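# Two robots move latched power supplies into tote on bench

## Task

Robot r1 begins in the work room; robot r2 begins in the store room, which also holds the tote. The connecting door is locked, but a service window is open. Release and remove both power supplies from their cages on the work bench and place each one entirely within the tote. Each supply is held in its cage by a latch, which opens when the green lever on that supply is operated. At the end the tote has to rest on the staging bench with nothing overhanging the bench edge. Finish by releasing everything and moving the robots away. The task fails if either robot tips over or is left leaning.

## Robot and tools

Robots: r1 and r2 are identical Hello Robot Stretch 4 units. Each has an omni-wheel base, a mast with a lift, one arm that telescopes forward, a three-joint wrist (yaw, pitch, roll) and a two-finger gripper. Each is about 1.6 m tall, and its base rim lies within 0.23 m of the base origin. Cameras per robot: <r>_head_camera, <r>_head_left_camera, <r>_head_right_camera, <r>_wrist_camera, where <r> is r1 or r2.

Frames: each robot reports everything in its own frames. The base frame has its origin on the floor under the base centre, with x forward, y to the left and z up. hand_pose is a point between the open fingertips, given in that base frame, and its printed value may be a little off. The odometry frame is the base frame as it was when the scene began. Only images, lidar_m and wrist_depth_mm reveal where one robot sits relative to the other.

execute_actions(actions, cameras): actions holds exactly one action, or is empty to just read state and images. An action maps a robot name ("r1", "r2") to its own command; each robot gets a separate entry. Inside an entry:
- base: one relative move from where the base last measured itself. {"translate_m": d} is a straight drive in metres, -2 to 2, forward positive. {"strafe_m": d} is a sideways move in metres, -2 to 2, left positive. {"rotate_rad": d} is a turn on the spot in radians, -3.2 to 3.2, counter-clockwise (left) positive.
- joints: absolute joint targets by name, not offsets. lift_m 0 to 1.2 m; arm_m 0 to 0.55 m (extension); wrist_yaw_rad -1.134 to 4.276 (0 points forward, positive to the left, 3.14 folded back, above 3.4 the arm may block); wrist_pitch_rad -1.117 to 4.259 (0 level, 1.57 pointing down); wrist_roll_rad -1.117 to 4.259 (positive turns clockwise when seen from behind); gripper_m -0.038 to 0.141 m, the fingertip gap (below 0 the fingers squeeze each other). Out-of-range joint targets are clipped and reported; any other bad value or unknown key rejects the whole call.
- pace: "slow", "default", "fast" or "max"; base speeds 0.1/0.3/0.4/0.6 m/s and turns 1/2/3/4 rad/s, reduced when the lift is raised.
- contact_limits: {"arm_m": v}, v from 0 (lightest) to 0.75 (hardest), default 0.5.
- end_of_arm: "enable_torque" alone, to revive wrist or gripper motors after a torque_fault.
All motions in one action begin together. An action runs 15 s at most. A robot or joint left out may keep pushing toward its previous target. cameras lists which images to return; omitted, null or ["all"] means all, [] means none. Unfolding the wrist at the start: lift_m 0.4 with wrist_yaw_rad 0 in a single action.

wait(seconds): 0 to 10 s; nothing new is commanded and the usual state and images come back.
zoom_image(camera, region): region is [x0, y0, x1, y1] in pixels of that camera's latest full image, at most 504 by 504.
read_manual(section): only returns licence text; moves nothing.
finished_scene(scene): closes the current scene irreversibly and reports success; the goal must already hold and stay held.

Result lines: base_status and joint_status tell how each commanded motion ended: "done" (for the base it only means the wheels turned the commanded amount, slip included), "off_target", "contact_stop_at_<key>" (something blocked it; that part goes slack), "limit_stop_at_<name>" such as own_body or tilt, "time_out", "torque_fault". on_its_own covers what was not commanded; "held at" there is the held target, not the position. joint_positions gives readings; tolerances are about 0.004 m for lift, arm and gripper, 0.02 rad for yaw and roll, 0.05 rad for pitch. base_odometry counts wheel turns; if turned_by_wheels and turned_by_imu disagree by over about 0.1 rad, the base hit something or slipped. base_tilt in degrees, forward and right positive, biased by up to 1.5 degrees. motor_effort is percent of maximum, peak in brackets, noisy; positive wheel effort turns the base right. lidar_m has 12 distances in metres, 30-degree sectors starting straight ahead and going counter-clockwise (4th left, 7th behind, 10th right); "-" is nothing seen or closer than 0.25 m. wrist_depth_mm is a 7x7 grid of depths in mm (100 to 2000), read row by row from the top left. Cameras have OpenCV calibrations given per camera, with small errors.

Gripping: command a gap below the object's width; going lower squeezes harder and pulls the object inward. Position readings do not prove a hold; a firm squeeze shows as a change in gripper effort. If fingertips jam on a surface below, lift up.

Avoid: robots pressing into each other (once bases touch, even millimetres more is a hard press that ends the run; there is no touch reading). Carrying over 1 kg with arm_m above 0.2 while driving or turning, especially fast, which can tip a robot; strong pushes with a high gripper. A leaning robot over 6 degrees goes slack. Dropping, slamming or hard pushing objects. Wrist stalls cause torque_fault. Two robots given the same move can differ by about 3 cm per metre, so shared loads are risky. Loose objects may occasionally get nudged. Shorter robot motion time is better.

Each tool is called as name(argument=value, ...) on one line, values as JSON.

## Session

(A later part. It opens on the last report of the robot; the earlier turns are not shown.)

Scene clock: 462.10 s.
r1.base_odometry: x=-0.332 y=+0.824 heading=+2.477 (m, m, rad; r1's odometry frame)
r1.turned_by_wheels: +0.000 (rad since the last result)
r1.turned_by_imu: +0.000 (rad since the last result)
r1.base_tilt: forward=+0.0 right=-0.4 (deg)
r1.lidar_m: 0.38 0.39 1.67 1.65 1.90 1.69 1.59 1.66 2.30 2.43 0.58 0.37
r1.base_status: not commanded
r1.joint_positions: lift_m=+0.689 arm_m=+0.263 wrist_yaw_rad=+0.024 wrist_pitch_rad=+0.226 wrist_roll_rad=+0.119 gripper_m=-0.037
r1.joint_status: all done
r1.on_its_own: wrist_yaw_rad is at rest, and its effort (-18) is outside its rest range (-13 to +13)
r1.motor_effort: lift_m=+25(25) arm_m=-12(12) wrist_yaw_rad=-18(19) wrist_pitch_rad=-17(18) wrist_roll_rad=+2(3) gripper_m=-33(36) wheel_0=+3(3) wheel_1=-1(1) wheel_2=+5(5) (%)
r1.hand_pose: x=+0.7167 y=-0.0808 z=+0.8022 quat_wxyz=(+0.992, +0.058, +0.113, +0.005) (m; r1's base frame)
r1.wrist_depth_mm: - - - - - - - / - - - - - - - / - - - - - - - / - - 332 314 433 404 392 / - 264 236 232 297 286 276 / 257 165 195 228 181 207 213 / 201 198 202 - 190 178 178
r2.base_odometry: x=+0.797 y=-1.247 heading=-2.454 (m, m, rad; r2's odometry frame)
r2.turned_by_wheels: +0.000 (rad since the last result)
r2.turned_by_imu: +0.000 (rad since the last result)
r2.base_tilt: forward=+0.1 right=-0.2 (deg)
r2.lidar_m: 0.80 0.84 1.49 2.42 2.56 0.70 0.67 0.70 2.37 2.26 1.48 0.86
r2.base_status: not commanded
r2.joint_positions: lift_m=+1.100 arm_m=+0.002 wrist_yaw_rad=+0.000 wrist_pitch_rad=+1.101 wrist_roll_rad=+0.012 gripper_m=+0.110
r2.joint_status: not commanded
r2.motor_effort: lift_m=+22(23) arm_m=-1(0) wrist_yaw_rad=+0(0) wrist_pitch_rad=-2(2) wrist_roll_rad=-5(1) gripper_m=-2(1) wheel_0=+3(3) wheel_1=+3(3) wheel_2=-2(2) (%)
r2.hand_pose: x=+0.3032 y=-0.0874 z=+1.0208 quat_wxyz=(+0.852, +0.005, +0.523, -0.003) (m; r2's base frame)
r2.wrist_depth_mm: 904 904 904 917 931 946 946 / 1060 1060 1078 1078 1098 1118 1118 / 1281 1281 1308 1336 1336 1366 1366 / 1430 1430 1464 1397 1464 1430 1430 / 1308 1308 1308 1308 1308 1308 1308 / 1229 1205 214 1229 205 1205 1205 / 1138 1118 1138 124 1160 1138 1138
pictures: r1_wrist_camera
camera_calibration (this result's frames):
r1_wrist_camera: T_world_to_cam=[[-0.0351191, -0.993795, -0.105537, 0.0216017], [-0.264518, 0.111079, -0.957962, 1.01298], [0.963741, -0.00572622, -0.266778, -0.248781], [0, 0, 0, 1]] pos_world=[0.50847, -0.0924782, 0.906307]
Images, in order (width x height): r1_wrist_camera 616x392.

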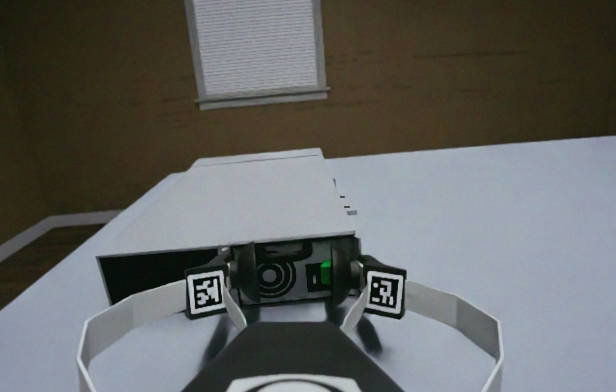

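execute_actions(actions=[{"r1":{"base":{"strafe_m":0.006},"pace":"slow"}}], cameras=["r1_wrist_camera"])

zoom_image(camera="r1_wrist_camera", region=[230, 220, 370, 318])

execute_actions(actions=[{"r1":{"base":{"strafe_m":-0.006},"pace":"slow"}}], cameras=["r1_wrist_camera"])

zoom_image(camera="r1_wrist_camera", region=[230, 220, 370, 318])

Scene clock: 463.40 s.
r1.base_odometry: x=-0.336 y=+0.820 heading=+2.477 (m, m, rad; r1's odometry frame)
r1.turned_by_wheels: +0.000 (rad since the last result)
r1.turned_by_imu: +0.000 (rad since the last result)
r1.base_tilt: forward=+0.0 right=-0.3 (deg)
r1.lidar_m: 0.37 0.40 1.68 1.64 1.89 1.67 1.58 1.64 2.29 2.44 0.55 0.39
r1.base_status: done
r1.joint_positions: lift_m=+0.689 arm_m=+0.263 wrist_yaw_rad=+0.020 wrist_pitch_rad=+0.226 wrist_roll_rad=+0.119 gripper_m=-0.037
r1.joint_status: not commanded
r1.motor_effort: lift_m=+25(25) arm_m=-12(12) wrist_yaw_rad=-7(18) wrist_pitch_rad=-17(17) wrist_roll_rad=+2(4) gripper_m=-35(32) wheel_0=-4(2) wheel_1=-2(3) wheel_2=+4(4) (%)
r1.hand_pose: x=+0.7164 y=-0.0818 z=+0.8023 quat_wxyz=(+0.992, +0.058, +0.113, +0.003) (m; r1's base frame)
r1.wrist_depth_mm: - - - - - - - / - - - - - - - / - - - - - - - / - - 330 310 433 404 392 / - 264 236 231 296 286 276 / 257 163 182 235 183 206 213 / 209 197 203 - 190 179 179
r2.base_odometry: x=+0.797 y=-1.247 heading=-2.454 (m, m, rad; r2's odometry frame)
r2.turned_by_wheels: +0.000 (rad since the last result)
r2.turned_by_imu: +0.000 (rad since the last result)
r2.base_tilt: forward=+0.1 right=-0.2 (deg)
r2.lidar_m: 0.80 0.83 1.46 2.45 2.55 0.69 0.65 0.71 2.37 2.27 1.50 0.82
r2.base_status: not commanded
r2.joint_positions: lift_m=+1.100 arm_m=+0.002 wrist_yaw_rad=+0.000 wrist_pitch_rad=+1.101 wrist_roll_rad=+0.012 gripper_m=+0.110
r2.joint_status: not commanded
r2.motor_effort: lift_m=+23(23) arm_m=+0(1) wrist_yaw_rad=+0(0) wrist_pitch_rad=-3(2) wrist_roll_rad=-3(0) gripper_m=-2(2) wheel_0=+3(3) wheel_1=+3(3) wheel_2=-2(2) (%)
r2.hand_pose: x=+0.3032 y=-0.0874 z=+1.0208 quat_wxyz=(+0.852, +0.005, +0.523, -0.003) (m; r2's base frame)
r2.wrist_depth_mm: 891 891 891 917 931 931 946 / 1042 1060 1078 1098 1098 1098 1118 / 1281 1308 1281 1336 1366 1366 1397 / 1430 1430 1397 1430 1430 1430 1430 / 1336 1308 1336 1336 1336 1308 1336 / 1229 1205 214 1229 205 1229 1229 / 1118 1118 1118 124 1138 1138 1160
pictures: r1_wrist_camera
camera_calibration (this result's frames):
r1_wrist_camera: T_world_to_cam=[[-0.0387017, -0.993661, -0.105546, 0.023161], [-0.263976, 0.11204, -0.958, 1.01277], [0.963753, -0.0092146, -0.266638, -0.248865], [0, 0, 0, 1]] pos_world=[0.508086, -0.092749, 0.906318]
Images, in order (width x height): r1_wrist_camera 616x392.

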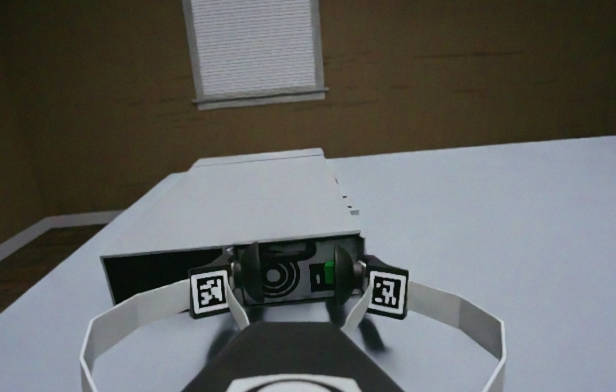

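Region (230, 220, 370, 318) of r1_wrist_camera's 616x392 image, scaled by 3.600; it fills the top 353 rows of this view, and the rest is white.

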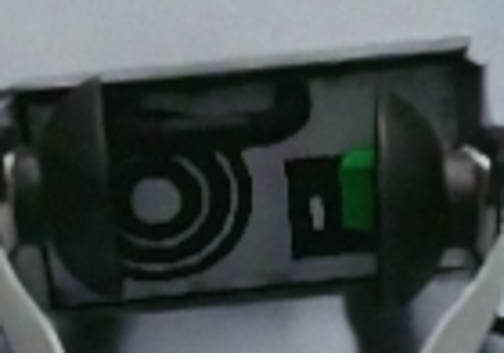

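Scene clock: 464.13 s.
r1.base_odometry: x=-0.333 y=+0.824 heading=+2.478 (m, m, rad; r1's odometry frame)
r1.turned_by_wheels: +0.001 (rad since the last result)
r1.turned_by_imu: +0.001 (rad since the last result)
r1.base_tilt: forward=+0.0 right=-0.3 (deg)
r1.lidar_m: 0.38 0.39 1.70 1.65 1.88 1.66 1.60 1.68 2.27 2.44 0.58 0.39
r1.base_status: done
r1.joint_positions: lift_m=+0.689 arm_m=+0.263 wrist_yaw_rad=+0.023 wrist_pitch_rad=+0.226 wrist_roll_rad=+0.119 gripper_m=-0.037
r1.joint_status: not commanded
r1.on_its_own: wrist_yaw_rad is at rest, and its effort (-16) is outside its rest range (-13 to +13)
r1.motor_effort: lift_m=+24(25) arm_m=-12(12) wrist_yaw_rad=-16(15) wrist_pitch_rad=-17(17) wrist_roll_rad=+2(3) gripper_m=-32(33) wheel_0=+3(5) wheel_1=+0(9) wheel_2=+4(5) (%)
r1.hand_pose: x=+0.7165 y=-0.0810 z=+0.8023 quat_wxyz=(+0.992, +0.058, +0.113, +0.005) (m; r1's base frame)
r1.wrist_depth_mm: - - - - - - - / - - - - - - - / - - - - - - - / - - 330 312 433 407 394 / - 265 235 233 294 285 276 / 258 164 195 227 183 207 213 / 201 197 203 - 190 178 179
r2.base_odometry: x=+0.797 y=-1.247 heading=-2.454 (m, m, rad; r2's odometry frame)
r2.turned_by_wheels: +0.000 (rad since the last result)
r2.turned_by_imu: +0.000 (rad since the last result)
r2.base_tilt: forward=+0.1 right=-0.2 (deg)
r2.lidar_m: 0.79 0.84 1.48 2.43 2.53 0.72 0.62 0.68 2.39 2.28 1.48 0.84
r2.base_status: not commanded
r2.joint_positions: lift_m=+1.100 arm_m=+0.002 wrist_yaw_rad=+0.000 wrist_pitch_rad=+1.101 wrist_roll_rad=+0.012 gripper_m=+0.110
r2.joint_status: not commanded
r2.motor_effort: lift_m=+23(23) arm_m=+0(0) wrist_yaw_rad=+0(0) wrist_pitch_rad=-2(2) wrist_roll_rad=+0(1) gripper_m=-2(1) wheel_0=+3(3) wheel_1=+3(3) wheel_2=-2(2) (%)
r2.hand_pose: x=+0.3032 y=-0.0874 z=+1.0208 quat_wxyz=(+0.852, +0.005, +0.523, -0.003) (m; r2's base frame)
r2.wrist_depth_mm: 904 891 917 904 931 917 931 / 1060 1042 1060 1098 1098 1138 1138 / 1255 1281 1281 1336 1366 1366 1397 / 1430 1397 1430 1430 1430 1430 1430 / 1336 1308 1336 1336 1336 1336 1308 / 1229 1205 213 1229 205 1255 1229 / 1138 1118 1160 124 1160 1138 1160
pictures: r1_wrist_camera
camera_calibration (this result's frames):
r1_wrist_camera: T_world_to_cam=[[-0.0360727, -0.99376, -0.105546, 0.0220177], [-0.264271, 0.111341, -0.958, 1.01287], [0.963774, -0.00666494, -0.266638, -0.248787], [0, 0, 0, 1]] pos_world=[0.508242, -0.0925513, 0.906318]
Images, in order (width x height): r1_wrist_camera 616x392.

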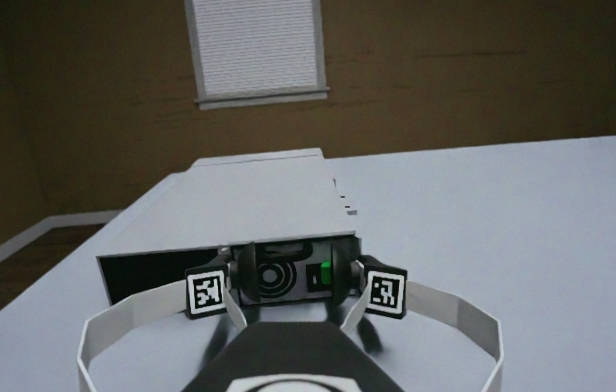

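Region (230, 220, 370, 318) of r1_wrist_camera's 616x392 image, scaled by 3.600; it fills the top 353 rows of this view, and the rest is white.

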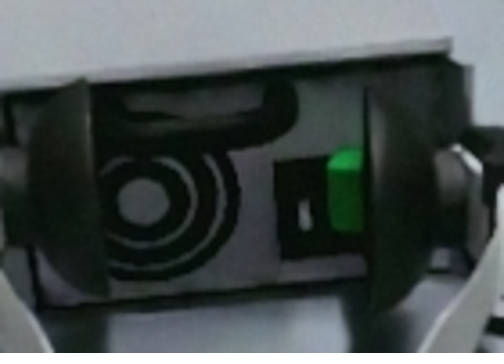

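execute_actions(actions=[], cameras=["r1_wrist_camera","r1_head_camera"])

Scene clock: 464.90 s.
r1.base_odometry: x=-0.333 y=+0.824 heading=+2.478 (m, m, rad; r1's odometry frame)
r1.turned_by_wheels: +0.000 (rad since the last result)
r1.turned_by_imu: +0.000 (rad since the last result)
r1.base_tilt: forward=+0.0 right=-0.3 (deg)
r1.lidar_m: 0.37 0.41 1.72 1.66 1.90 1.66 1.57 1.67 2.33 2.44 0.58 0.40
r1.base_status: done
r1.joint_positions: lift_m=+0.689 arm_m=+0.263 wrist_yaw_rad=+0.023 wrist_pitch_rad=+0.226 wrist_roll_rad=+0.119 gripper_m=-0.037
r1.joint_status: not commanded
r1.on_its_own: wrist_yaw_rad is at rest, and its effort (-15) is outside its rest range (-13 to +13)
r1.motor_effort: lift_m=+25(25) arm_m=-11(12) wrist_yaw_rad=-15(15) wrist_pitch_rad=-17(17) wrist_roll_rad=+2(3) gripper_m=-33(33) wheel_0=+3(5) wheel_1=+0(9) wheel_2=+4(5) (%)
r1.hand_pose: x=+0.7165 y=-0.0810 z=+0.8023 quat_wxyz=(+0.992, +0.058, +0.113, +0.005) (m; r1's base frame)
r1.wrist_depth_mm: - - - - - - - / - - - - - - - / - - - - - - - / - - 329 314 433 407 392 / - 263 235 231 297 286 274 / 257 164 195 228 183 206 213 / 202 198 203 - 190 178 178
r2.base_odometry: x=+0.797 y=-1.247 heading=-2.454 (m, m, rad; r2's odometry frame)
r2.turned_by_wheels: +0.000 (rad since the last result)
r2.turned_by_imu: +0.000 (rad since the last result)
r2.base_tilt: forward=+0.1 right=-0.2 (deg)
r2.lidar_m: 0.78 0.84 1.46 2.44 2.53 0.69 0.65 0.71 2.39 2.28 1.47 0.84
r2.base_status: not commanded
r2.joint_positions: lift_m=+1.100 arm_m=+0.002 wrist_yaw_rad=+0.000 wrist_pitch_rad=+1.101 wrist_roll_rad=+0.012 gripper_m=+0.110
r2.joint_status: not commanded
r2.motor_effort: lift_m=+23(23) arm_m=+0(0) wrist_yaw_rad=+0(0) wrist_pitch_rad=-2(2) wrist_roll_rad=-4(1) gripper_m=-1(1) wheel_0=+3(3) wheel_1=+3(3) wheel_2=-2(2) (%)
r2.hand_pose: x=+0.3032 y=-0.0874 z=+1.0208 quat_wxyz=(+0.852, +0.005, +0.523, -0.003) (m; r2's base frame)
r2.wrist_depth_mm: 904 891 904 917 917 931 946 / 1042 1060 1078 1078 1098 1118 1138 / 1281 1308 1308 1336 1366 1336 1397 / 1430 1397 1430 1464 1430 1430 1464 / 1308 1308 1308 1336 1308 1336 1336 / 1229 1205 214 1229 205 1229 1255 / 1160 1118 1138 124 1138 1138 1138
pictures: r1_head_camera, r1_wrist_camera
camera_calibration (this result's frames):
r1_wrist_camera: T_world_to_cam=[[-0.0360726, -0.99376, -0.105546, 0.0220177], [-0.264271, 0.111341, -0.958, 1.01287], [0.963774, -0.00666482, -0.266639, -0.248787], [0, 0, 0, 1]] pos_world=[0.508242, -0.0925513, 0.906318]
Images, in order (width x height): r1_head_camera 420x560, r1_wrist_camera 616x392.

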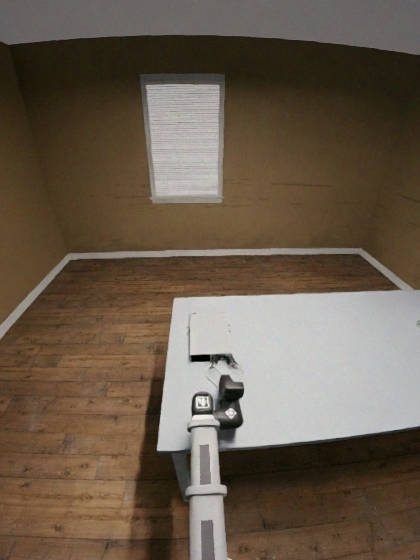

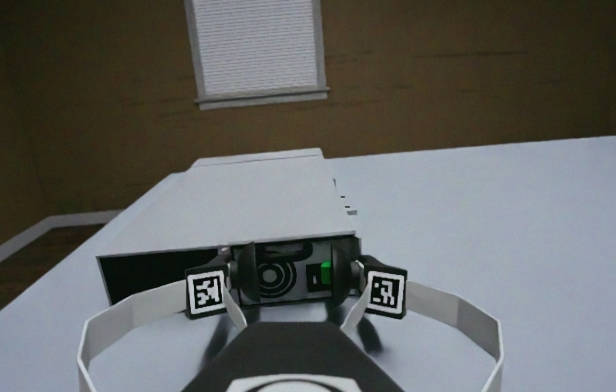

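zoom_image(camera="r1_wrist_camera", region=[200, 210, 420, 350])

zoom_image(camera="r1_head_camera", region=[170, 300, 270, 400])

Region (200, 210, 420, 350) of r1_wrist_camera's 616x392 image, scaled by 2.291; it fills the top 321 rows of this view, and the rest is white.

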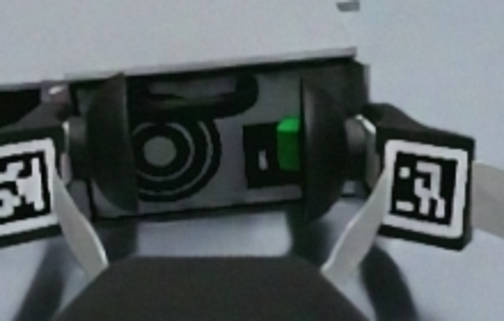

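Region (170, 300, 270, 400) of r1_head_camera's 420x560 image, scaled by 5.040, with more detail than that image has.

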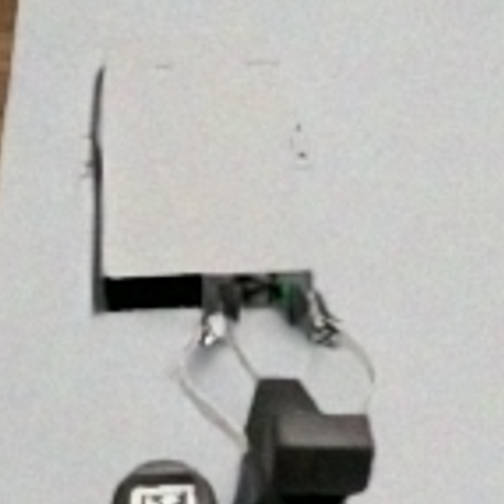

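execute_actions(actions=[{"r1":{"joints":{"gripper_m":-0.01,"arm_m":0.259,"lift_m":0.687},"base":{"strafe_m":0.002},"pace":"slow"}}], cameras=[])

execute_actions(actions=[{"r1":{"joints":{"gripper_m":0.03,"arm_m":0.235}}}], cameras=[])

execute_actions(actions=[{"r1":{"joints":{"gripper_m":0.014,"arm_m":0.2,"lift_m":0.93},"base":{"strafe_m":-0.187}}}], cameras=[])

execute_actions(actions=[{"r1":{"joints":{"arm_m":0.375,"wrist_yaw_rad":1.07,"wrist_pitch_rad":0.94,"wrist_roll_rad":-0.57}}}], cameras=["r1_wrist_camera","r1_head_camera"])

Scene clock: 470.27 s.
r1.base_odometry: x=-0.334 y=+0.823 heading=+2.478 (m, m, rad; r1's odometry frame)
r1.turned_by_wheels: +0.000 (rad since the last result)
r1.turned_by_imu: +0.000 (rad since the last result)
r1.base_tilt: forward=-0.1 right=-0.3 (deg)
r1.lidar_m: 0.37 0.41 1.69 1.65 1.89 1.65 1.61 1.67 2.30 2.44 0.54 0.40
r1.base_status: done
r1.joint_positions: lift_m=+0.687 arm_m=+0.260 wrist_yaw_rad=+0.014 wrist_pitch_rad=+0.226 wrist_roll_rad=+0.119 gripper_m=-0.009
r1.joint_status: all done
r1.motor_effort: lift_m=+19(24) arm_m=-4(13) wrist_yaw_rad=+10(15) wrist_pitch_rad=-18(18) wrist_roll_rad=+4(2) gripper_m=-21(32) wheel_0=+2(3) wheel_1=+1(3) wheel_2=-3(5) (%)
r1.hand_pose: x=+0.7129 y=-0.0834 z=+0.8007 quat_wxyz=(+0.992, +0.058, +0.113, +0.000) (m; r1's base frame)
r1.wrist_depth_mm: - - - - - - - / - - - - - - - / - - - - - - 668 / - - 325 312 427 404 389 / - 274 236 235 297 283 273 / 255 223 202 226 187 214 212 / 203 195 202 - 189 177 178
r2.base_odometry: x=+0.797 y=-1.247 heading=-2.454 (m, m, rad; r2's odometry frame)
r2.turned_by_wheels: +0.000 (rad since the last result)
r2.turned_by_imu: +0.001 (rad since the last result)
r2.base_tilt: forward=+0.2 right=-0.3 (deg)
r2.lidar_m: 0.78 0.84 1.47 2.45 2.55 0.72 0.66 0.71 2.38 2.28 1.45 0.83
r2.base_status: not commanded
r2.joint_positions: lift_m=+1.100 arm_m=+0.002 wrist_yaw_rad=+0.000 wrist_pitch_rad=+1.101 wrist_roll_rad=+0.012 gripper_m=+0.110
r2.joint_status: not commanded
r2.motor_effort: lift_m=+23(23) arm_m=+0(1) wrist_yaw_rad=+0(0) wrist_pitch_rad=-3(3) wrist_roll_rad=-3(3) gripper_m=-1(1) wheel_0=+3(3) wheel_1=+3(3) wheel_2=-2(2) (%)
r2.hand_pose: x=+0.3032 y=-0.0874 z=+1.0208 quat_wxyz=(+0.852, +0.005, +0.523, -0.003) (m; r2's base frame)
r2.wrist_depth_mm: 904 917 904 917 917 931 960 / 1042 1060 1078 1098 1098 1118 1138 / 1281 1308 1336 1336 1336 1336 1366 / 1430 1430 1430 1430 1430 1397 1430 / 1336 1281 1336 1336 1336 1336 1308 / 1255 1205 214 1205 205 1205 1205 / 1138 1098 1138 124 1160 1138 1160
pictures: none
No camera images: the call's "cameras" was empty. Leave "cameras" out to get every camera's image.

Scene clock: 471.43 s.
r1.base_odometry: x=-0.334 y=+0.823 heading=+2.478 (m, m, rad; r1's odometry frame)
r1.turned_by_wheels: +0.000 (rad since the last result)
r1.turned_by_imu: +0.000 (rad since the last result)
r1.base_tilt: forward=-0.1 right=-0.3 (deg)
r1.lidar_m: 0.37 0.39 1.71 1.66 1.91 1.66 1.58 1.65 2.33 2.45 0.55 0.37
r1.base_status: not commanded
r1.joint_positions: lift_m=+0.687 arm_m=+0.237 wrist_yaw_rad=+0.018 wrist_pitch_rad=+0.222 wrist_roll_rad=+0.120 gripper_m=+0.030
r1.joint_status: all done
r1.motor_effort: lift_m=+19(18) arm_m=-9(11) wrist_yaw_rad=-1(17) wrist_pitch_rad=-7(17) wrist_roll_rad=+2(3) gripper_m=-3(25) wheel_0=+0(4) wheel_1=+0(1) wheel_2=+0(3) (%)
r1.hand_pose: x=+0.6904 y=-0.0823 z=+0.8017 quat_wxyz=(+0.992, +0.058, +0.111, +0.002) (m; r1's base frame)
r1.wrist_depth_mm: - - - - - - - / - - - - - - - / - - - - - - 683 / - - 334 320 439 413 397 / - 304 255 258 300 287 277 / 259 254 193 214 188 221 213 / 206 195 204 - 185 178 180
r2.base_odometry: x=+0.797 y=-1.247 heading=-2.454 (m, m, rad; r2's odometry frame)
r2.turned_by_wheels: +0.000 (rad since the last result)
r2.turned_by_imu: +0.000 (rad since the last result)
r2.base_tilt: forward=+0.1 right=-0.2 (deg)
r2.lidar_m: 0.77 0.85 1.48 2.43 2.53 0.68 0.65 0.71 2.36 2.26 1.48 0.84
r2.base_status: not commanded
r2.joint_positions: lift_m=+1.100 arm_m=+0.002 wrist_yaw_rad=+0.000 wrist_pitch_rad=+1.101 wrist_roll_rad=+0.012 gripper_m=+0.110
r2.joint_status: not commanded
r2.motor_effort: lift_m=+23(23) arm_m=-1(0) wrist_yaw_rad=+0(0) wrist_pitch_rad=-1(3) wrist_roll_rad=-2(4) gripper_m=-1(1) wheel_0=+3(3) wheel_1=+3(3) wheel_2=-2(2) (%)
r2.hand_pose: x=+0.3032 y=-0.0874 z=+1.0208 quat_wxyz=(+0.852, +0.005, +0.523, -0.003) (m; r2's base frame)
r2.wrist_depth_mm: 891 904 904 917 931 946 946 / 1042 1078 1078 1098 1098 1118 1138 / 1281 1308 1308 1336 1366 1366 1366 / 1430 1430 1464 1397 1430 1430 1430 / 1308 1308 1308 1336 1308 1336 1308 / 1229 1205 214 1205 205 1229 1229 / 1138 1118 1160 124 1138 1138 1160
pictures: none
No camera images: the call's "cameras" was empty. Leave "cameras" out to get every camera's image.

Scene clock: 473.50 s.
r1.base_odometry: x=-0.219 y=+0.970 heading=+2.478 (m, m, rad; r1's odometry frame)
r1.turned_by_wheels: +0.000 (rad since the last result)
r1.turned_by_imu: +0.000 (rad since the last result)
r1.base_tilt: forward=-0.1 right=-0.4 (deg)
r1.lidar_m: 0.37 0.39 1.90 1.81 2.06 1.65 1.57 1.66 2.33 2.25 0.53 0.40
r1.base_status: done
r1.joint_positions: lift_m=+0.930 arm_m=+0.202 wrist_yaw_rad=+0.018 wrist_pitch_rad=+0.222 wrist_roll_rad=+0.120 gripper_m=+0.014
r1.joint_status: all done
r1.motor_effort: lift_m=+23(24) arm_m=-9(10) wrist_yaw_rad=-2(2) wrist_pitch_rad=-7(7) wrist_roll_rad=+2(3) gripper_m=-5(4) wheel_0=-2(9) wheel_1=+0(9) wheel_2=+0(0) (%)
r1.hand_pose: x=+0.6554 y=-0.0824 z=+1.0444 quat_wxyz=(+0.992, +0.058, +0.111, +0.002) (m; r1's base frame)
r1.wrist_depth_mm: - - - - - - - / - - - - - - - / - - - - - - - / - - - - - - - / - - - - - - 759 / - 661 186 208 188 597 580 / 1078 462 492 - 512 492 488
r2.base_odometry: x=+0.797 y=-1.247 heading=-2.454 (m, m, rad; r2's odometry frame)
r2.turned_by_wheels: +0.000 (rad since the last result)
r2.turned_by_imu: +0.001 (rad since the last result)
r2.base_tilt: forward=+0.1 right=-0.2 (deg)
r2.lidar_m: 0.79 0.82 1.50 2.44 2.54 0.68 0.67 0.72 2.36 2.28 1.47 0.82
r2.base_status: not commanded
r2.joint_positions: lift_m=+1.100 arm_m=+0.002 wrist_yaw_rad=+0.000 wrist_pitch_rad=+1.101 wrist_roll_rad=+0.012 gripper_m=+0.110
r2.joint_status: not commanded
r2.motor_effort: lift_m=+23(23) arm_m=-1(0) wrist_yaw_rad=+0(0) wrist_pitch_rad=-2(3) wrist_roll_rad=-3(1) gripper_m=-2(1) wheel_0=+3(3) wheel_1=+3(3) wheel_2=-2(2) (%)
r2.hand_pose: x=+0.3032 y=-0.0874 z=+1.0208 quat_wxyz=(+0.852, +0.005, +0.523, -0.003) (m; r2's base frame)
r2.wrist_depth_mm: 904 904 904 904 931 931 946 / 1042 1060 1060 1098 1098 1118 1118 / 1281 1281 1336 1336 1336 1366 1397 / 1430 1430 1430 1430 1397 1430 1430 / 1336 1308 1308 1308 1308 1308 1336 / 1229 1229 214 1205 205 1229 1205 / 1138 1118 1160 124 1118 1138 1160
pictures: none
No camera images: the call's "cameras" was empty. Leave "cameras" out to get every camera's image.

Scene clock: 475.10 s.
r1.base_odometry: x=-0.219 y=+0.970 heading=+2.478 (m, m, rad; r1's odometry frame)
r1.turned_by_wheels: +0.000 (rad since the last result)
r1.turned_by_imu: +0.000 (rad since the last result)
r1.base_tilt: forward=-0.1 right=-0.4 (deg)
r1.lidar_m: 0.35 0.37 1.90 1.84 2.09 1.66 1.60 1.67 2.32 2.25 0.54 0.40
r1.base_status: not commanded
r1.joint_positions: lift_m=+0.930 arm_m=+0.373 wrist_yaw_rad=+1.070 wrist_pitch_rad=+0.941 wrist_roll_rad=-0.570 gripper_m=+0.014
r1.joint_status: all done
r1.motor_effort: lift_m=+23(22) arm_m=+9(8) wrist_yaw_rad=+0(4) wrist_pitch_rad=-2(4) wrist_roll_rad=-2(9) gripper_m=-3(3) wheel_0=-2(2) wheel_1=+0(0) wheel_2=+0(0) (%)
r1.hand_pose: x=+0.7026 y=+0.1071 z=+0.8749 quat_wxyz=(+0.671, -0.437, +0.247, +0.546) (m; r1's base frame)
r1.wrist_depth_mm: 1205 1308 1464 1708 1921 - - / 336 366 1336 1499 1708 - - / 314 342 375 415 477 1756 - / 294 315 345 336 364 418 1756 / 276 298 320 297 334 370 488 / 260 278 186 210 290 343 384 / 249 260 283 - 332 355 399
r2.base_odometry: x=+0.797 y=-1.247 heading=-2.454 (m, m, rad; r2's odometry frame)
r2.turned_by_wheels: +0.000 (rad since the last result)
r2.turned_by_imu: +0.000 (rad since the last result)
r2.base_tilt: forward=+0.2 right=-0.3 (deg)
r2.lidar_m: 0.79 0.83 1.47 2.39 2.53 0.68 0.66 0.69 2.37 2.29 1.46 0.84
r2.base_status: not commanded
r2.joint_positions: lift_m=+1.100 arm_m=+0.002 wrist_yaw_rad=+0.000 wrist_pitch_rad=+1.101 wrist_roll_rad=+0.012 gripper_m=+0.110
r2.joint_status: not commanded
r2.motor_effort: lift_m=+23(23) arm_m=-1(1) wrist_yaw_rad=+0(0) wrist_pitch_rad=-2(3) wrist_roll_rad=-2(0) gripper_m=+0(0) wheel_0=+3(3) wheel_1=+3(3) wheel_2=-2(2) (%)
r2.hand_pose: x=+0.3032 y=-0.0874 z=+1.0208 quat_wxyz=(+0.852, +0.005, +0.523, -0.003) (m; r2's base frame)
r2.wrist_depth_mm: 904 904 904 917 917 931 960 / 1042 1078 1078 1078 1098 1098 1138 / 1308 1281 1308 1366 1336 1366 1366 / 1430 1397 1430 1430 1464 1430 1430 / 1336 1336 1308 1308 1308 1308 1308 / 1205 1205 215 1205 205 1229 1255 / 1160 1138 1138 124 1160 1138 1160
pictures: r1_head_camera, r1_wrist_camera
camera_calibration (this result's frames):
r1_wrist_camera: T_world_to_cam=[[0.937565, -0.0372659, 0.345809, -0.965292], [0.135671, -0.8763, -0.462268, 0.448815], [0.320259, 0.480323, -0.816532, 0.666279], [0, 0, 0, 1]] pos_world=[0.630751, 0.0372952, 1.08532]
Images, in order (width x height): r1_head_camera 420x560, r1_wrist_camera 616x392.

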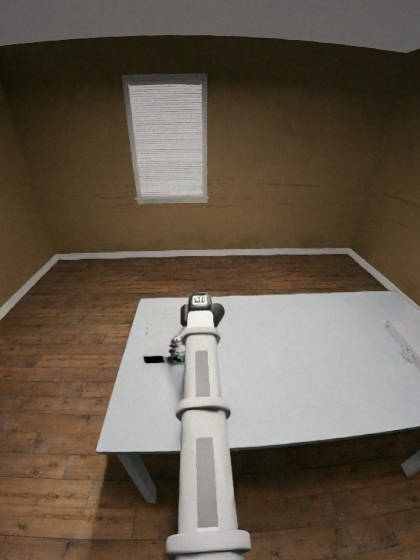

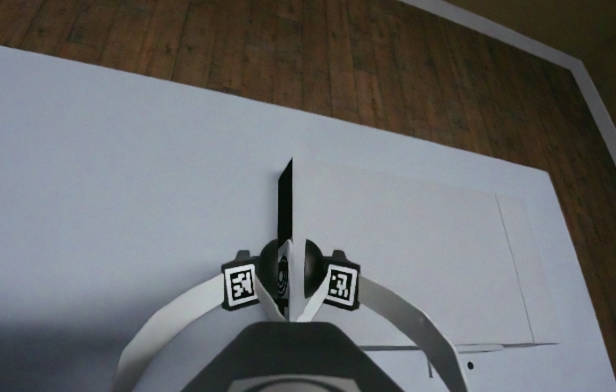

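execute_actions(actions=[{"r1":{"joints":{"arm_m":0.372,"lift_m":0.89}}}], cameras=["r1_wrist_camera","r1_head_left_camera"])

zoom_image(camera="r1_wrist_camera", region=[210, 180, 390, 330])

Scene clock: 476.30 s.
r1.base_odometry: x=-0.219 y=+0.970 heading=+2.478 (m, m, rad; r1's odometry frame)
r1.turned_by_wheels: +0.000 (rad since the last result)
r1.turned_by_imu: +0.000 (rad since the last result)
r1.base_tilt: forward=-0.1 right=-0.3 (deg)
r1.lidar_m: 0.38 0.42 1.89 1.85 2.09 1.67 1.57 1.66 2.32 2.25 0.56 0.38
r1.base_status: not commanded
r1.joint_positions: lift_m=+0.890 arm_m=+0.373 wrist_yaw_rad=+1.070 wrist_pitch_rad=+0.941 wrist_roll_rad=-0.570 gripper_m=+0.014
r1.joint_status: all done
r1.motor_effort: lift_m=+17(20) arm_m=-8(4) wrist_yaw_rad=+0(1) wrist_pitch_rad=-3(4) wrist_roll_rad=+0(2) gripper_m=-3(4) wheel_0=-2(2) wheel_1=+0(0) wheel_2=+0(0) (%)
r1.hand_pose: x=+0.7026 y=+0.1071 z=+0.8353 quat_wxyz=(+0.671, -0.437, +0.247, +0.546) (m; r1's base frame)
r1.wrist_depth_mm: 319 1229 1499 1661 1921 - - / 296 322 355 1397 1708 1863 - / 273 300 329 347 410 477 - / 257 277 304 317 310 351 480 / 242 262 282 268 287 319 355 / 229 241 186 209 246 291 320 / 217 227 248 - 291 315 351
r2.base_odometry: x=+0.797 y=-1.247 heading=-2.454 (m, m, rad; r2's odometry frame)
r2.turned_by_wheels: +0.000 (rad since the last result)
r2.turned_by_imu: +0.000 (rad since the last result)
r2.base_tilt: forward=+0.2 right=-0.2 (deg)
r2.lidar_m: 0.77 0.83 1.47 2.44 2.55 0.70 0.66 0.69 2.40 2.27 1.47 0.83
r2.base_status: not commanded
r2.joint_positions: lift_m=+1.100 arm_m=+0.002 wrist_yaw_rad=+0.000 wrist_pitch_rad=+1.101 wrist_roll_rad=+0.012 gripper_m=+0.110
r2.joint_status: not commanded
r2.motor_effort: lift_m=+23(23) arm_m=-1(0) wrist_yaw_rad=+0(0) wrist_pitch_rad=-3(2) wrist_roll_rad=-1(1) gripper_m=-1(1) wheel_0=+3(3) wheel_1=+3(3) wheel_2=-2(2) (%)
r2.hand_pose: x=+0.3032 y=-0.0874 z=+1.0208 quat_wxyz=(+0.852, +0.005, +0.523, -0.003) (m; r2's base frame)
r2.wrist_depth_mm: 904 904 904 917 917 946 946 / 1042 1060 1078 1078 1118 1098 1118 / 1281 1281 1336 1336 1336 1366 1366 / 1430 1430 1464 1464 1430 1430 1430 / 1308 1308 1308 1308 1336 1308 1336 / 1229 1205 213 1205 205 1229 1229 / 1138 1118 1118 124 1182 1138 1138
pictures: r1_head_left_camera, r1_wrist_camera
camera_calibration (this result's frames):
r1_wrist_camera: T_world_to_cam=[[0.937571, -0.0372547, 0.345793, -0.951584], [0.135663, -0.876315, -0.462242, 0.430512], [0.320245, 0.480296, -0.816553, 0.634023], [0, 0, 0, 1]] pos_world=[0.630731, 0.0372944, 1.04577]
Images, in order (width x height): r1_head_left_camera 420x672, r1_wrist_camera 616x392.

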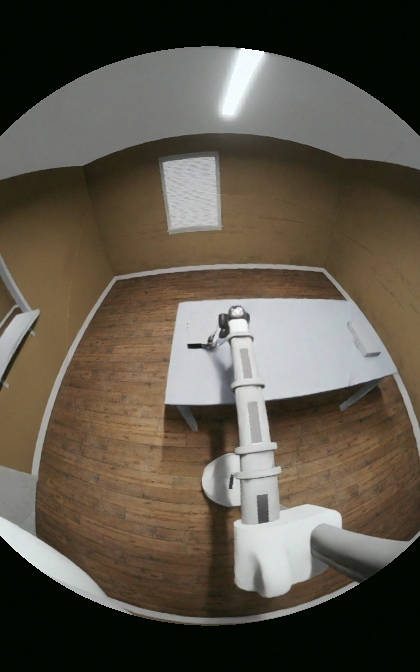

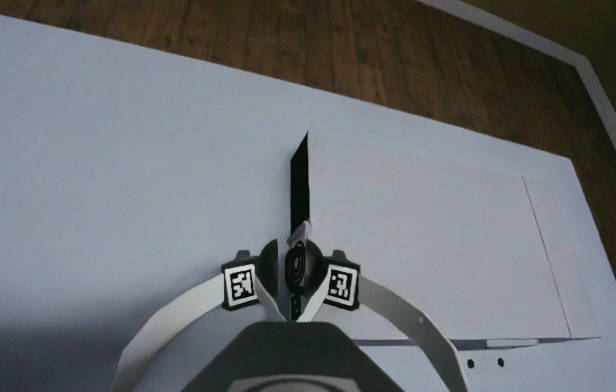

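Region (210, 180, 390, 330) of r1_wrist_camera's 616x392 image, scaled by 2.800.

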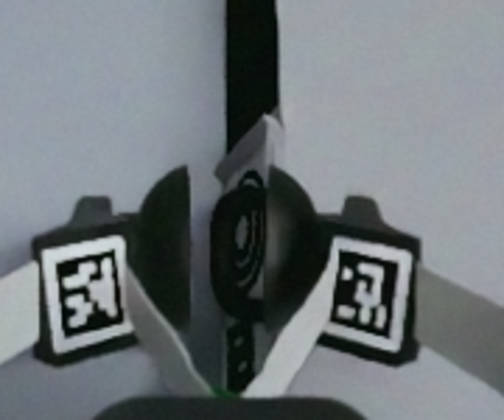

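execute_actions(actions=[{"r1":{"joints":{"lift_m":0.878},"base":{"strafe_m":0.009},"pace":"slow"}}], cameras=["r1_wrist_camera","r1_head_left_camera"])

zoom_image(camera="r1_wrist_camera", region=[210, 180, 390, 330])

zoom_image(camera="r1_head_left_camera", region=[180, 320, 240, 365])

Scene clock: 477.53 s.
r1.base_odometry: x=-0.224 y=+0.963 heading=+2.478 (m, m, rad; r1's odometry frame)
r1.turned_by_wheels: +0.000 (rad since the last result)
r1.turned_by_imu: +0.000 (rad since the last result)
r1.base_tilt: forward=+0.0 right=-0.4 (deg)
r1.lidar_m: 0.35 0.42 1.89 1.84 2.07 1.69 1.61 1.66 2.33 2.26 0.57 0.38
r1.base_status: done
r1.joint_positions: lift_m=+0.878 arm_m=+0.373 wrist_yaw_rad=+1.070 wrist_pitch_rad=+0.941 wrist_roll_rad=-0.570 gripper_m=+0.014
r1.joint_status: all done
r1.motor_effort: lift_m=+16(17) arm_m=-8(8) wrist_yaw_rad=-1(2) wrist_pitch_rad=-3(4) wrist_roll_rad=-1(1) gripper_m=-4(4) wheel_0=-1(4) wheel_1=-1(5) wheel_2=+0(1) (%)
r1.hand_pose: x=+0.7026 y=+0.1070 z=+0.8233 quat_wxyz=(+0.671, -0.437, +0.247, +0.546) (m; r1's base frame)
r1.wrist_depth_mm: 304 1255 1366 1576 1921 - - / 282 306 342 1366 1618 1863 - / 262 286 314 332 389 442 - / 247 267 291 303 296 334 421 / 231 251 267 252 272 304 338 / 220 232 185 195 236 278 304 / 207 217 236 - 245 279 329
r2.base_odometry: x=+0.797 y=-1.247 heading=-2.454 (m, m, rad; r2's odometry frame)
r2.turned_by_wheels: +0.000 (rad since the last result)
r2.turned_by_imu: +0.000 (rad since the last result)
r2.base_tilt: forward=+0.1 right=-0.2 (deg)
r2.lidar_m: 0.79 0.84 1.46 2.43 2.53 0.71 0.65 0.69 2.39 2.28 1.47 0.84
r2.base_status: not commanded
r2.joint_positions: lift_m=+1.100 arm_m=+0.002 wrist_yaw_rad=+0.000 wrist_pitch_rad=+1.101 wrist_roll_rad=+0.012 gripper_m=+0.110
r2.joint_status: not commanded
r2.motor_effort: lift_m=+23(23) arm_m=-1(0) wrist_yaw_rad=+0(0) wrist_pitch_rad=-2(2) wrist_roll_rad=-2(3) gripper_m=-1(1) wheel_0=+3(3) wheel_1=+3(3) wheel_2=-2(2) (%)
r2.hand_pose: x=+0.3032 y=-0.0874 z=+1.0208 quat_wxyz=(+0.852, +0.005, +0.523, -0.003) (m; r2's base frame)
r2.wrist_depth_mm: 904 904 904 917 931 931 946 / 1060 1078 1078 1078 1098 1118 1118 / 1281 1281 1308 1336 1336 1366 1366 / 1430 1430 1430 1430 1464 1430 1430 / 1308 1308 1308 1308 1336 1336 1308 / 1205 1182 214 1255 206 1229 1229 / 1138 1118 1138 124 1160 1138 1138
pictures: r1_head_left_camera, r1_wrist_camera
camera_calibration (this result's frames):
r1_wrist_camera: T_world_to_cam=[[0.937608, -0.0370542, 0.345715, -0.947392], [0.135756, -0.87637, -0.462111, 0.424802], [0.320098, 0.480212, -0.81666, 0.624464], [0, 0, 0, 1]] pos_world=[0.630723, 0.037304, 1.03381]
Images, in order (width x height): r1_head_left_camera 420x672, r1_wrist_camera 616x392.

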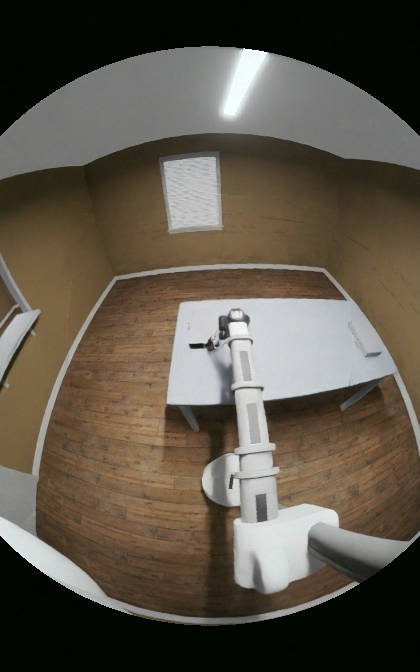

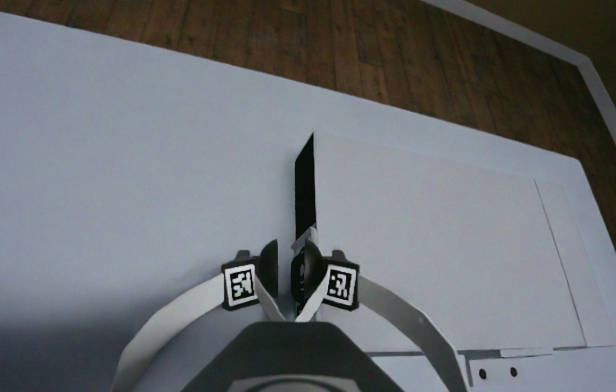

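Region (210, 180, 390, 330) of r1_wrist_camera's 616x392 image, scaled by 2.800.

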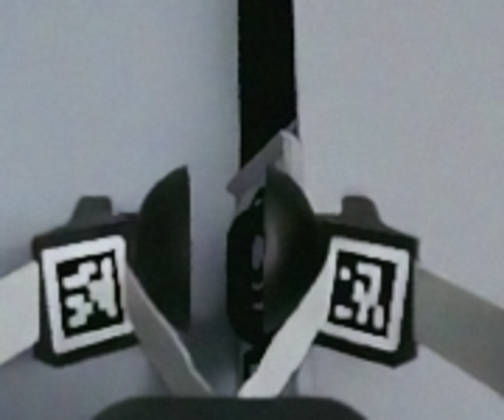

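Region (180, 320, 240, 365) of r1_head_left_camera's 420x672 image, scaled by 8.400, with more detail than that image has; it fills the top 378 rows of this view, and the rest is white.

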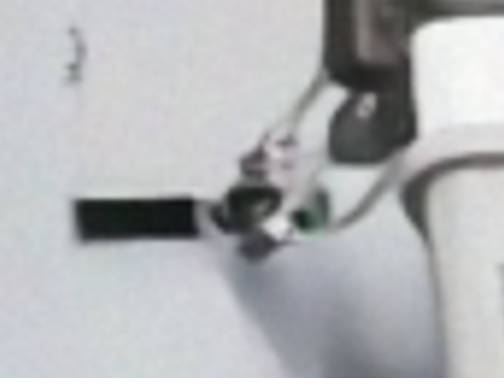

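execute_actions(actions=[{"r1":{"joints":{"lift_m":0.870},"pace":"slow"}}], cameras=["r1_wrist_camera"])

zoom_image(camera="r1_wrist_camera", region=[210, 180, 390, 330])

execute_actions(actions=[{"r1":{"joints":{"lift_m":0.864,"arm_m":0.377},"pace":"slow"}}], cameras=["r1_wrist_camera"])

zoom_image(camera="r1_wrist_camera", region=[210, 180, 390, 330])

Scene clock: 478.57 s.
r1.base_odometry: x=-0.224 y=+0.963 heading=+2.478 (m, m, rad; r1's odometry frame)
r1.turned_by_wheels: +0.000 (rad since the last result)
r1.turned_by_imu: +0.000 (rad since the last result)
r1.base_tilt: forward=-0.1 right=-0.4 (deg)
r1.lidar_m: 0.36 0.40 1.88 1.81 2.10 1.65 1.58 1.67 2.28 2.27 0.59 0.39
r1.base_status: not commanded
r1.joint_positions: lift_m=+0.871 arm_m=+0.373 wrist_yaw_rad=+1.071 wrist_pitch_rad=+0.939 wrist_roll_rad=-0.570 gripper_m=+0.014
r1.joint_status: all done
r1.motor_effort: lift_m=+14(16) arm_m=-8(8) wrist_yaw_rad=-5(4) wrist_pitch_rad=+1(3) wrist_roll_rad=+0(3) gripper_m=-3(4) wheel_0=-1(1) wheel_1=-1(1) wheel_2=+0(0) (%)
r1.hand_pose: x=+0.7026 y=+0.1076 z=+0.8159 quat_wxyz=(+0.671, -0.437, +0.246, +0.546) (m; r1's base frame)
r1.wrist_depth_mm: 296 1229 1397 1618 1863 - - / 278 300 334 382 1661 1921 - / 257 281 307 329 377 439 - / 241 262 286 297 290 327 375 / 226 244 264 248 266 294 330 / 215 226 186 191 232 272 298 / 204 213 231 - 238 272 322
r2.base_odometry: x=+0.797 y=-1.247 heading=-2.454 (m, m, rad; r2's odometry frame)
r2.turned_by_wheels: +0.000 (rad since the last result)
r2.turned_by_imu: +0.000 (rad since the last result)
r2.base_tilt: forward=+0.1 right=-0.2 (deg)
r2.lidar_m: 0.79 0.82 1.45 2.44 2.55 0.68 0.67 0.70 2.38 2.27 1.48 0.84
r2.base_status: not commanded
r2.joint_positions: lift_m=+1.100 arm_m=+0.002 wrist_yaw_rad=+0.000 wrist_pitch_rad=+1.101 wrist_roll_rad=+0.012 gripper_m=+0.110
r2.joint_status: not commanded
r2.motor_effort: lift_m=+22(23) arm_m=+0(1) wrist_yaw_rad=+0(0) wrist_pitch_rad=-2(2) wrist_roll_rad=-2(1) gripper_m=-2(1) wheel_0=+3(3) wheel_1=+3(3) wheel_2=-2(2) (%)
r2.hand_pose: x=+0.3032 y=-0.0874 z=+1.0208 quat_wxyz=(+0.852, +0.005, +0.523, -0.003) (m; r2's base frame)
r2.wrist_depth_mm: 904 891 904 917 917 931 946 / 1060 1060 1060 1078 1098 1098 1118 / 1281 1308 1308 1336 1366 1397 1397 / 1397 1430 1430 1430 1430 1464 1430 / 1336 1336 1308 1308 1308 1336 1308 / 1255 1205 214 1229 205 1229 1229 / 1160 1118 1160 124 1138 1118 1160
pictures: r1_wrist_camera
camera_calibration (this result's frames):
r1_wrist_camera: T_world_to_cam=[[0.937294, -0.0366499, 0.346606, -0.945396], [0.13715, -0.875444, -0.463451, 0.421862], [0.32042, 0.481927, -0.815523, 0.61678], [0, 0, 0, 1]] pos_world=[0.630628, 0.0374247, 1.02619]
Images, in order (width x height): r1_wrist_camera 616x392.

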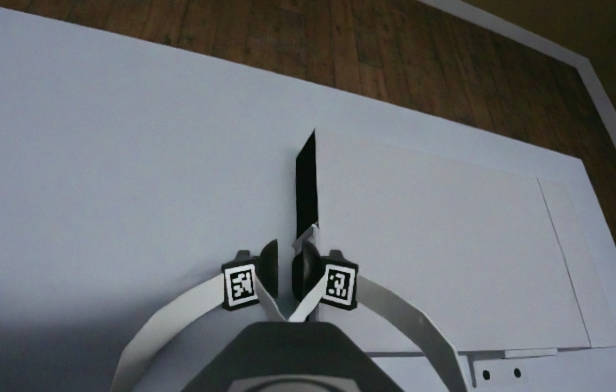

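Region (210, 180, 390, 330) of r1_wrist_camera's 616x392 image, scaled by 2.800.

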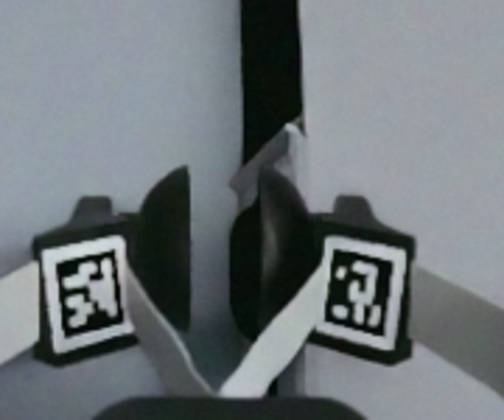

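Scene clock: 479.30 s.
r1.base_odometry: x=-0.224 y=+0.963 heading=+2.477 (m, m, rad; r1's odometry frame)
r1.turned_by_wheels: +0.000 (rad since the last result)
r1.turned_by_imu: +0.000 (rad since the last result)
r1.base_tilt: forward=-0.1 right=-0.4 (deg)
r1.lidar_m: 0.38 0.41 1.86 1.81 2.07 1.66 1.60 1.64 2.33 2.27 0.57 0.39
r1.base_status: not commanded
r1.joint_positions: lift_m=+0.865 arm_m=+0.375 wrist_yaw_rad=+1.071 wrist_pitch_rad=+0.935 wrist_roll_rad=-0.570 gripper_m=+0.014
r1.joint_status: all done
r1.motor_effort: lift_m=+9(13) arm_m=+11(11) wrist_yaw_rad=-3(6) wrist_pitch_rad=+16(16) wrist_roll_rad=-1(0) gripper_m=+0(2) wheel_0=-1(1) wheel_1=-1(1) wheel_2=-2(2) (%)
r1.hand_pose: x=+0.7048 y=+0.1085 z=+0.8111 quat_wxyz=(+0.672, -0.436, +0.244, +0.546) (m; r1's base frame)
r1.wrist_depth_mm: 293 1229 1430 1576 1863 - - / 276 298 334 382 1708 - - / 255 278 307 327 379 449 - / 238 259 285 294 290 329 455 / 224 243 262 249 264 297 332 / 213 224 185 191 227 271 300 / 202 211 230 - 234 272 324
r2.base_odometry: x=+0.797 y=-1.247 heading=-2.454 (m, m, rad; r2's odometry frame)
r2.turned_by_wheels: +0.000 (rad since the last result)
r2.turned_by_imu: +0.000 (rad since the last result)
r2.base_tilt: forward=+0.1 right=-0.3 (deg)
r2.lidar_m: 0.79 0.84 1.50 2.44 2.53 0.70 0.65 0.72 2.38 2.27 1.47 0.83
r2.base_status: not commanded
r2.joint_positions: lift_m=+1.100 arm_m=+0.002 wrist_yaw_rad=+0.000 wrist_pitch_rad=+1.101 wrist_roll_rad=+0.012 gripper_m=+0.110
r2.joint_status: not commanded
r2.motor_effort: lift_m=+23(23) arm_m=-1(1) wrist_yaw_rad=+0(0) wrist_pitch_rad=-3(2) wrist_roll_rad=-3(2) gripper_m=+0(0) wheel_0=+3(3) wheel_1=+3(3) wheel_2=-2(2) (%)
r2.hand_pose: x=+0.3032 y=-0.0874 z=+1.0208 quat_wxyz=(+0.852, +0.005, +0.523, -0.003) (m; r2's base frame)
r2.wrist_depth_mm: 904 904 904 904 917 931 946 / 1060 1060 1060 1078 1098 1098 1138 / 1281 1281 1308 1336 1336 1397 1366 / 1430 1430 1397 1430 1430 1430 1430 / 1308 1336 1336 1308 1308 1336 1308 / 1205 1182 214 1229 205 1229 1229 / 1138 1138 1138 124 1160 1138 1138
pictures: r1_wrist_camera
camera_calibration (this result's frames):
r1_wrist_camera: T_world_to_cam=[[0.936487, -0.0378268, 0.348657, -0.946656], [0.138429, -0.873571, -0.466595, 0.421602], [0.322227, 0.485225, -0.812851, 0.607914], [0, 0, 0, 1]] pos_world=[0.632283, 0.0375154, 1.02092]
Images, in order (width x height): r1_wrist_camera 616x392.

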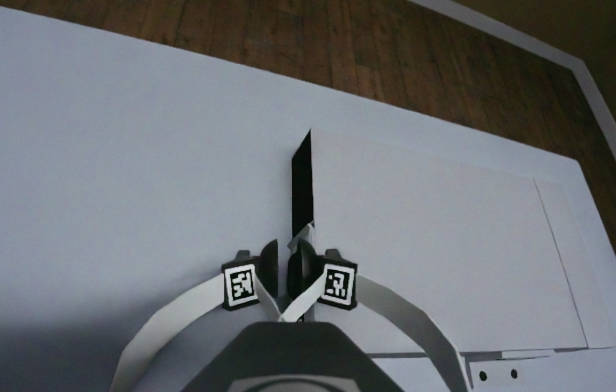

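Region (210, 180, 390, 330) of r1_wrist_camera's 616x392 image, scaled by 2.800.

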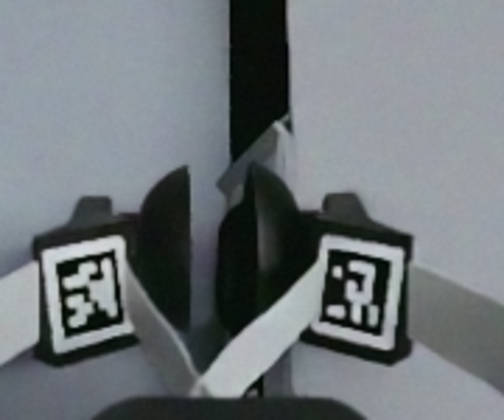

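execute_actions(actions=[{"r1":{"joints":{"lift_m":0.863,"arm_m":0.380,"gripper_m":-0.012},"base":{"strafe_m":0.002},"pace":"slow"}}], cameras=[])

execute_actions(actions=[{"r1":{"joints":{"lift_m":0.856,"arm_m":0.382,"gripper_m":-0.038},"base":{"strafe_m":0.004},"pace":"slow"}}], cameras=["r1_wrist_camera"])

zoom_image(camera="r1_wrist_camera", region=[210, 180, 390, 330])

Scene clock: 480.77 s.
r1.base_odometry: x=-0.225 y=+0.961 heading=+2.477 (m, m, rad; r1's odometry frame)
r1.turned_by_wheels: -0.001 (rad since the last result)
r1.turned_by_imu: +0.000 (rad since the last result)
r1.base_tilt: forward=-0.1 right=-0.4 (deg)
r1.lidar_m: 0.34 0.40 1.87 1.82 2.09 1.68 1.55 1.65 2.31 2.27 0.57 0.40
r1.base_status: done
r1.joint_positions: lift_m=+0.864 arm_m=+0.378 wrist_yaw_rad=+1.072 wrist_pitch_rad=+0.935 wrist_roll_rad=-0.570 gripper_m=-0.012
r1.joint_status: all done
r1.motor_effort: lift_m=+10(10) arm_m=+11(12) wrist_yaw_rad=-6(5) wrist_pitch_rad=+15(18) wrist_roll_rad=+0(1) gripper_m=-10(11) wheel_0=-3(8) wheel_1=-1(0) wheel_2=-4(4) (%)
r1.hand_pose: x=+0.7077 y=+0.1086 z=+0.8100 quat_wxyz=(+0.672, -0.437, +0.244, +0.546) (m; r1's base frame)
r1.wrist_depth_mm: 293 1255 1430 1618 1921 - - / 273 298 332 377 1618 1983 - / 253 276 304 325 375 439 - / 236 257 282 293 285 324 373 / 223 242 259 232 263 294 330 / 211 221 186 204 183 267 294 / 200 208 229 - 236 260 315
r2.base_odometry: x=+0.797 y=-1.247 heading=-2.454 (m, m, rad; r2's odometry frame)
r2.turned_by_wheels: +0.000 (rad since the last result)
r2.turned_by_imu: +0.000 (rad since the last result)
r2.base_tilt: forward=+0.2 right=-0.2 (deg)
r2.lidar_m: 0.79 0.83 1.49 2.41 2.51 0.71 0.68 0.70 2.38 2.26 1.47 0.84
r2.base_status: not commanded
r2.joint_positions: lift_m=+1.100 arm_m=+0.002 wrist_yaw_rad=+0.000 wrist_pitch_rad=+1.101 wrist_roll_rad=+0.012 gripper_m=+0.110
r2.joint_status: not commanded
r2.motor_effort: lift_m=+23(23) arm_m=-1(1) wrist_yaw_rad=+0(0) wrist_pitch_rad=-2(2) wrist_roll_rad=-2(0) gripper_m=+0(0) wheel_0=+3(3) wheel_1=+3(3) wheel_2=-2(2) (%)
r2.hand_pose: x=+0.3032 y=-0.0874 z=+1.0208 quat_wxyz=(+0.852, +0.005, +0.523, -0.003) (m; r2's base frame)
r2.wrist_depth_mm: 904 904 904 904 931 931 931 / 1042 1060 1078 1078 1098 1118 1118 / 1281 1308 1336 1308 1336 1366 1397 / 1430 1464 1397 1430 1430 1430 1430 / 1336 1308 1308 1308 1308 1308 1336 / 1229 1205 213 1229 205 1229 1255 / 1160 1138 1138 124 1138 1160 1160
pictures: none
No camera images: the call's "cameras" was empty. Leave "cameras" out to get every camera's image.

Scene clock: 481.90 s.
r1.base_odometry: x=-0.228 y=+0.958 heading=+2.477 (m, m, rad; r1's odometry frame)
r1.turned_by_wheels: +0.000 (rad since the last result)
r1.turned_by_imu: -0.002 (rad since the last result)
r1.base_tilt: forward=-0.1 right=-0.3 (deg)
r1.lidar_m: 0.35 0.41 1.87 1.82 2.05 1.68 1.58 1.66 2.31 2.26 0.56 0.41
r1.base_status: done
r1.joint_positions: lift_m=+0.857 arm_m=+0.380 wrist_yaw_rad=+1.074 wrist_pitch_rad=+0.933 wrist_roll_rad=-0.570 gripper_m=-0.038
r1.joint_status: all done
r1.motor_effort: lift_m=+9(9) arm_m=+11(16) wrist_yaw_rad=-12(12) wrist_pitch_rad=+19(21) wrist_roll_rad=-1(3) gripper_m=-17(16) wheel_0=+0(4) wheel_1=+2(3) wheel_2=-3(5) (%)
r1.hand_pose: x=+0.7096 y=+0.1093 z=+0.8034 quat_wxyz=(+0.672, -0.437, +0.242, +0.547) (m; r1's base frame)
r1.wrist_depth_mm: 285 1205 1464 1661 1863 - - / 266 291 324 366 1661 1921 - / 247 270 297 314 370 433 - / 232 252 276 287 278 314 364 / 218 236 254 224 256 286 317 / 206 213 183 210 182 263 287 / 195 207 224 - 231 253 276
r2.base_odometry: x=+0.797 y=-1.247 heading=-2.454 (m, m, rad; r2's odometry frame)
r2.turned_by_wheels: +0.000 (rad since the last result)
r2.turned_by_imu: +0.000 (rad since the last result)
r2.base_tilt: forward=+0.1 right=-0.1 (deg)
r2.lidar_m: 0.79 0.83 1.48 2.44 2.49 0.71 0.63 0.69 2.39 2.28 1.48 0.82
r2.base_status: not commanded
r2.joint_positions: lift_m=+1.100 arm_m=+0.002 wrist_yaw_rad=+0.000 wrist_pitch_rad=+1.101 wrist_roll_rad=+0.012 gripper_m=+0.110
r2.joint_status: not commanded
r2.motor_effort: lift_m=+23(23) arm_m=+0(1) wrist_yaw_rad=+0(0) wrist_pitch_rad=-2(3) wrist_roll_rad=-3(2) gripper_m=+0(1) wheel_0=+3(3) wheel_1=+3(3) wheel_2=-2(2) (%)
r2.hand_pose: x=+0.3032 y=-0.0874 z=+1.0208 quat_wxyz=(+0.852, +0.005, +0.523, -0.003) (m; r2's base frame)
r2.wrist_depth_mm: 891 917 904 917 917 946 931 / 1042 1060 1042 1078 1098 1098 1118 / 1255 1308 1281 1336 1336 1366 1397 / 1430 1430 1430 1397 1430 1430 1397 / 1336 1308 1336 1308 1308 1336 1336 / 1229 1205 213 1229 205 1229 1229 / 1138 1138 1138 124 1138 1138 1160
pictures: r1_wrist_camera
camera_calibration (this result's frames):
r1_wrist_camera: T_world_to_cam=[[0.936289, -0.0357716, 0.349405, -0.949184], [0.141253, -0.872458, -0.46783, 0.416904], [0.321576, 0.487379, -0.811819, 0.599101], [0, 0, 0, 1]] pos_world=[0.637165, 0.037788, 1.01305]
Images, in order (width x height): r1_wrist_camera 616x392.

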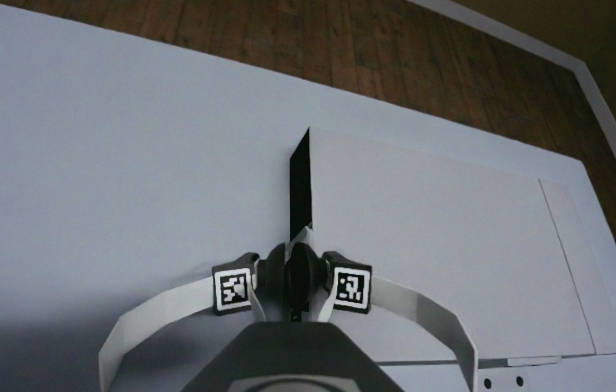

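Region (210, 180, 390, 330) of r1_wrist_camera's 616x392 image, scaled by 2.800.

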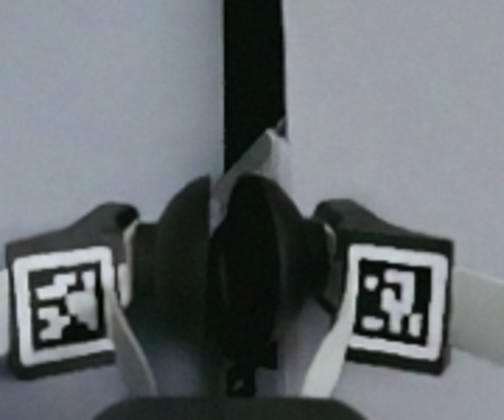

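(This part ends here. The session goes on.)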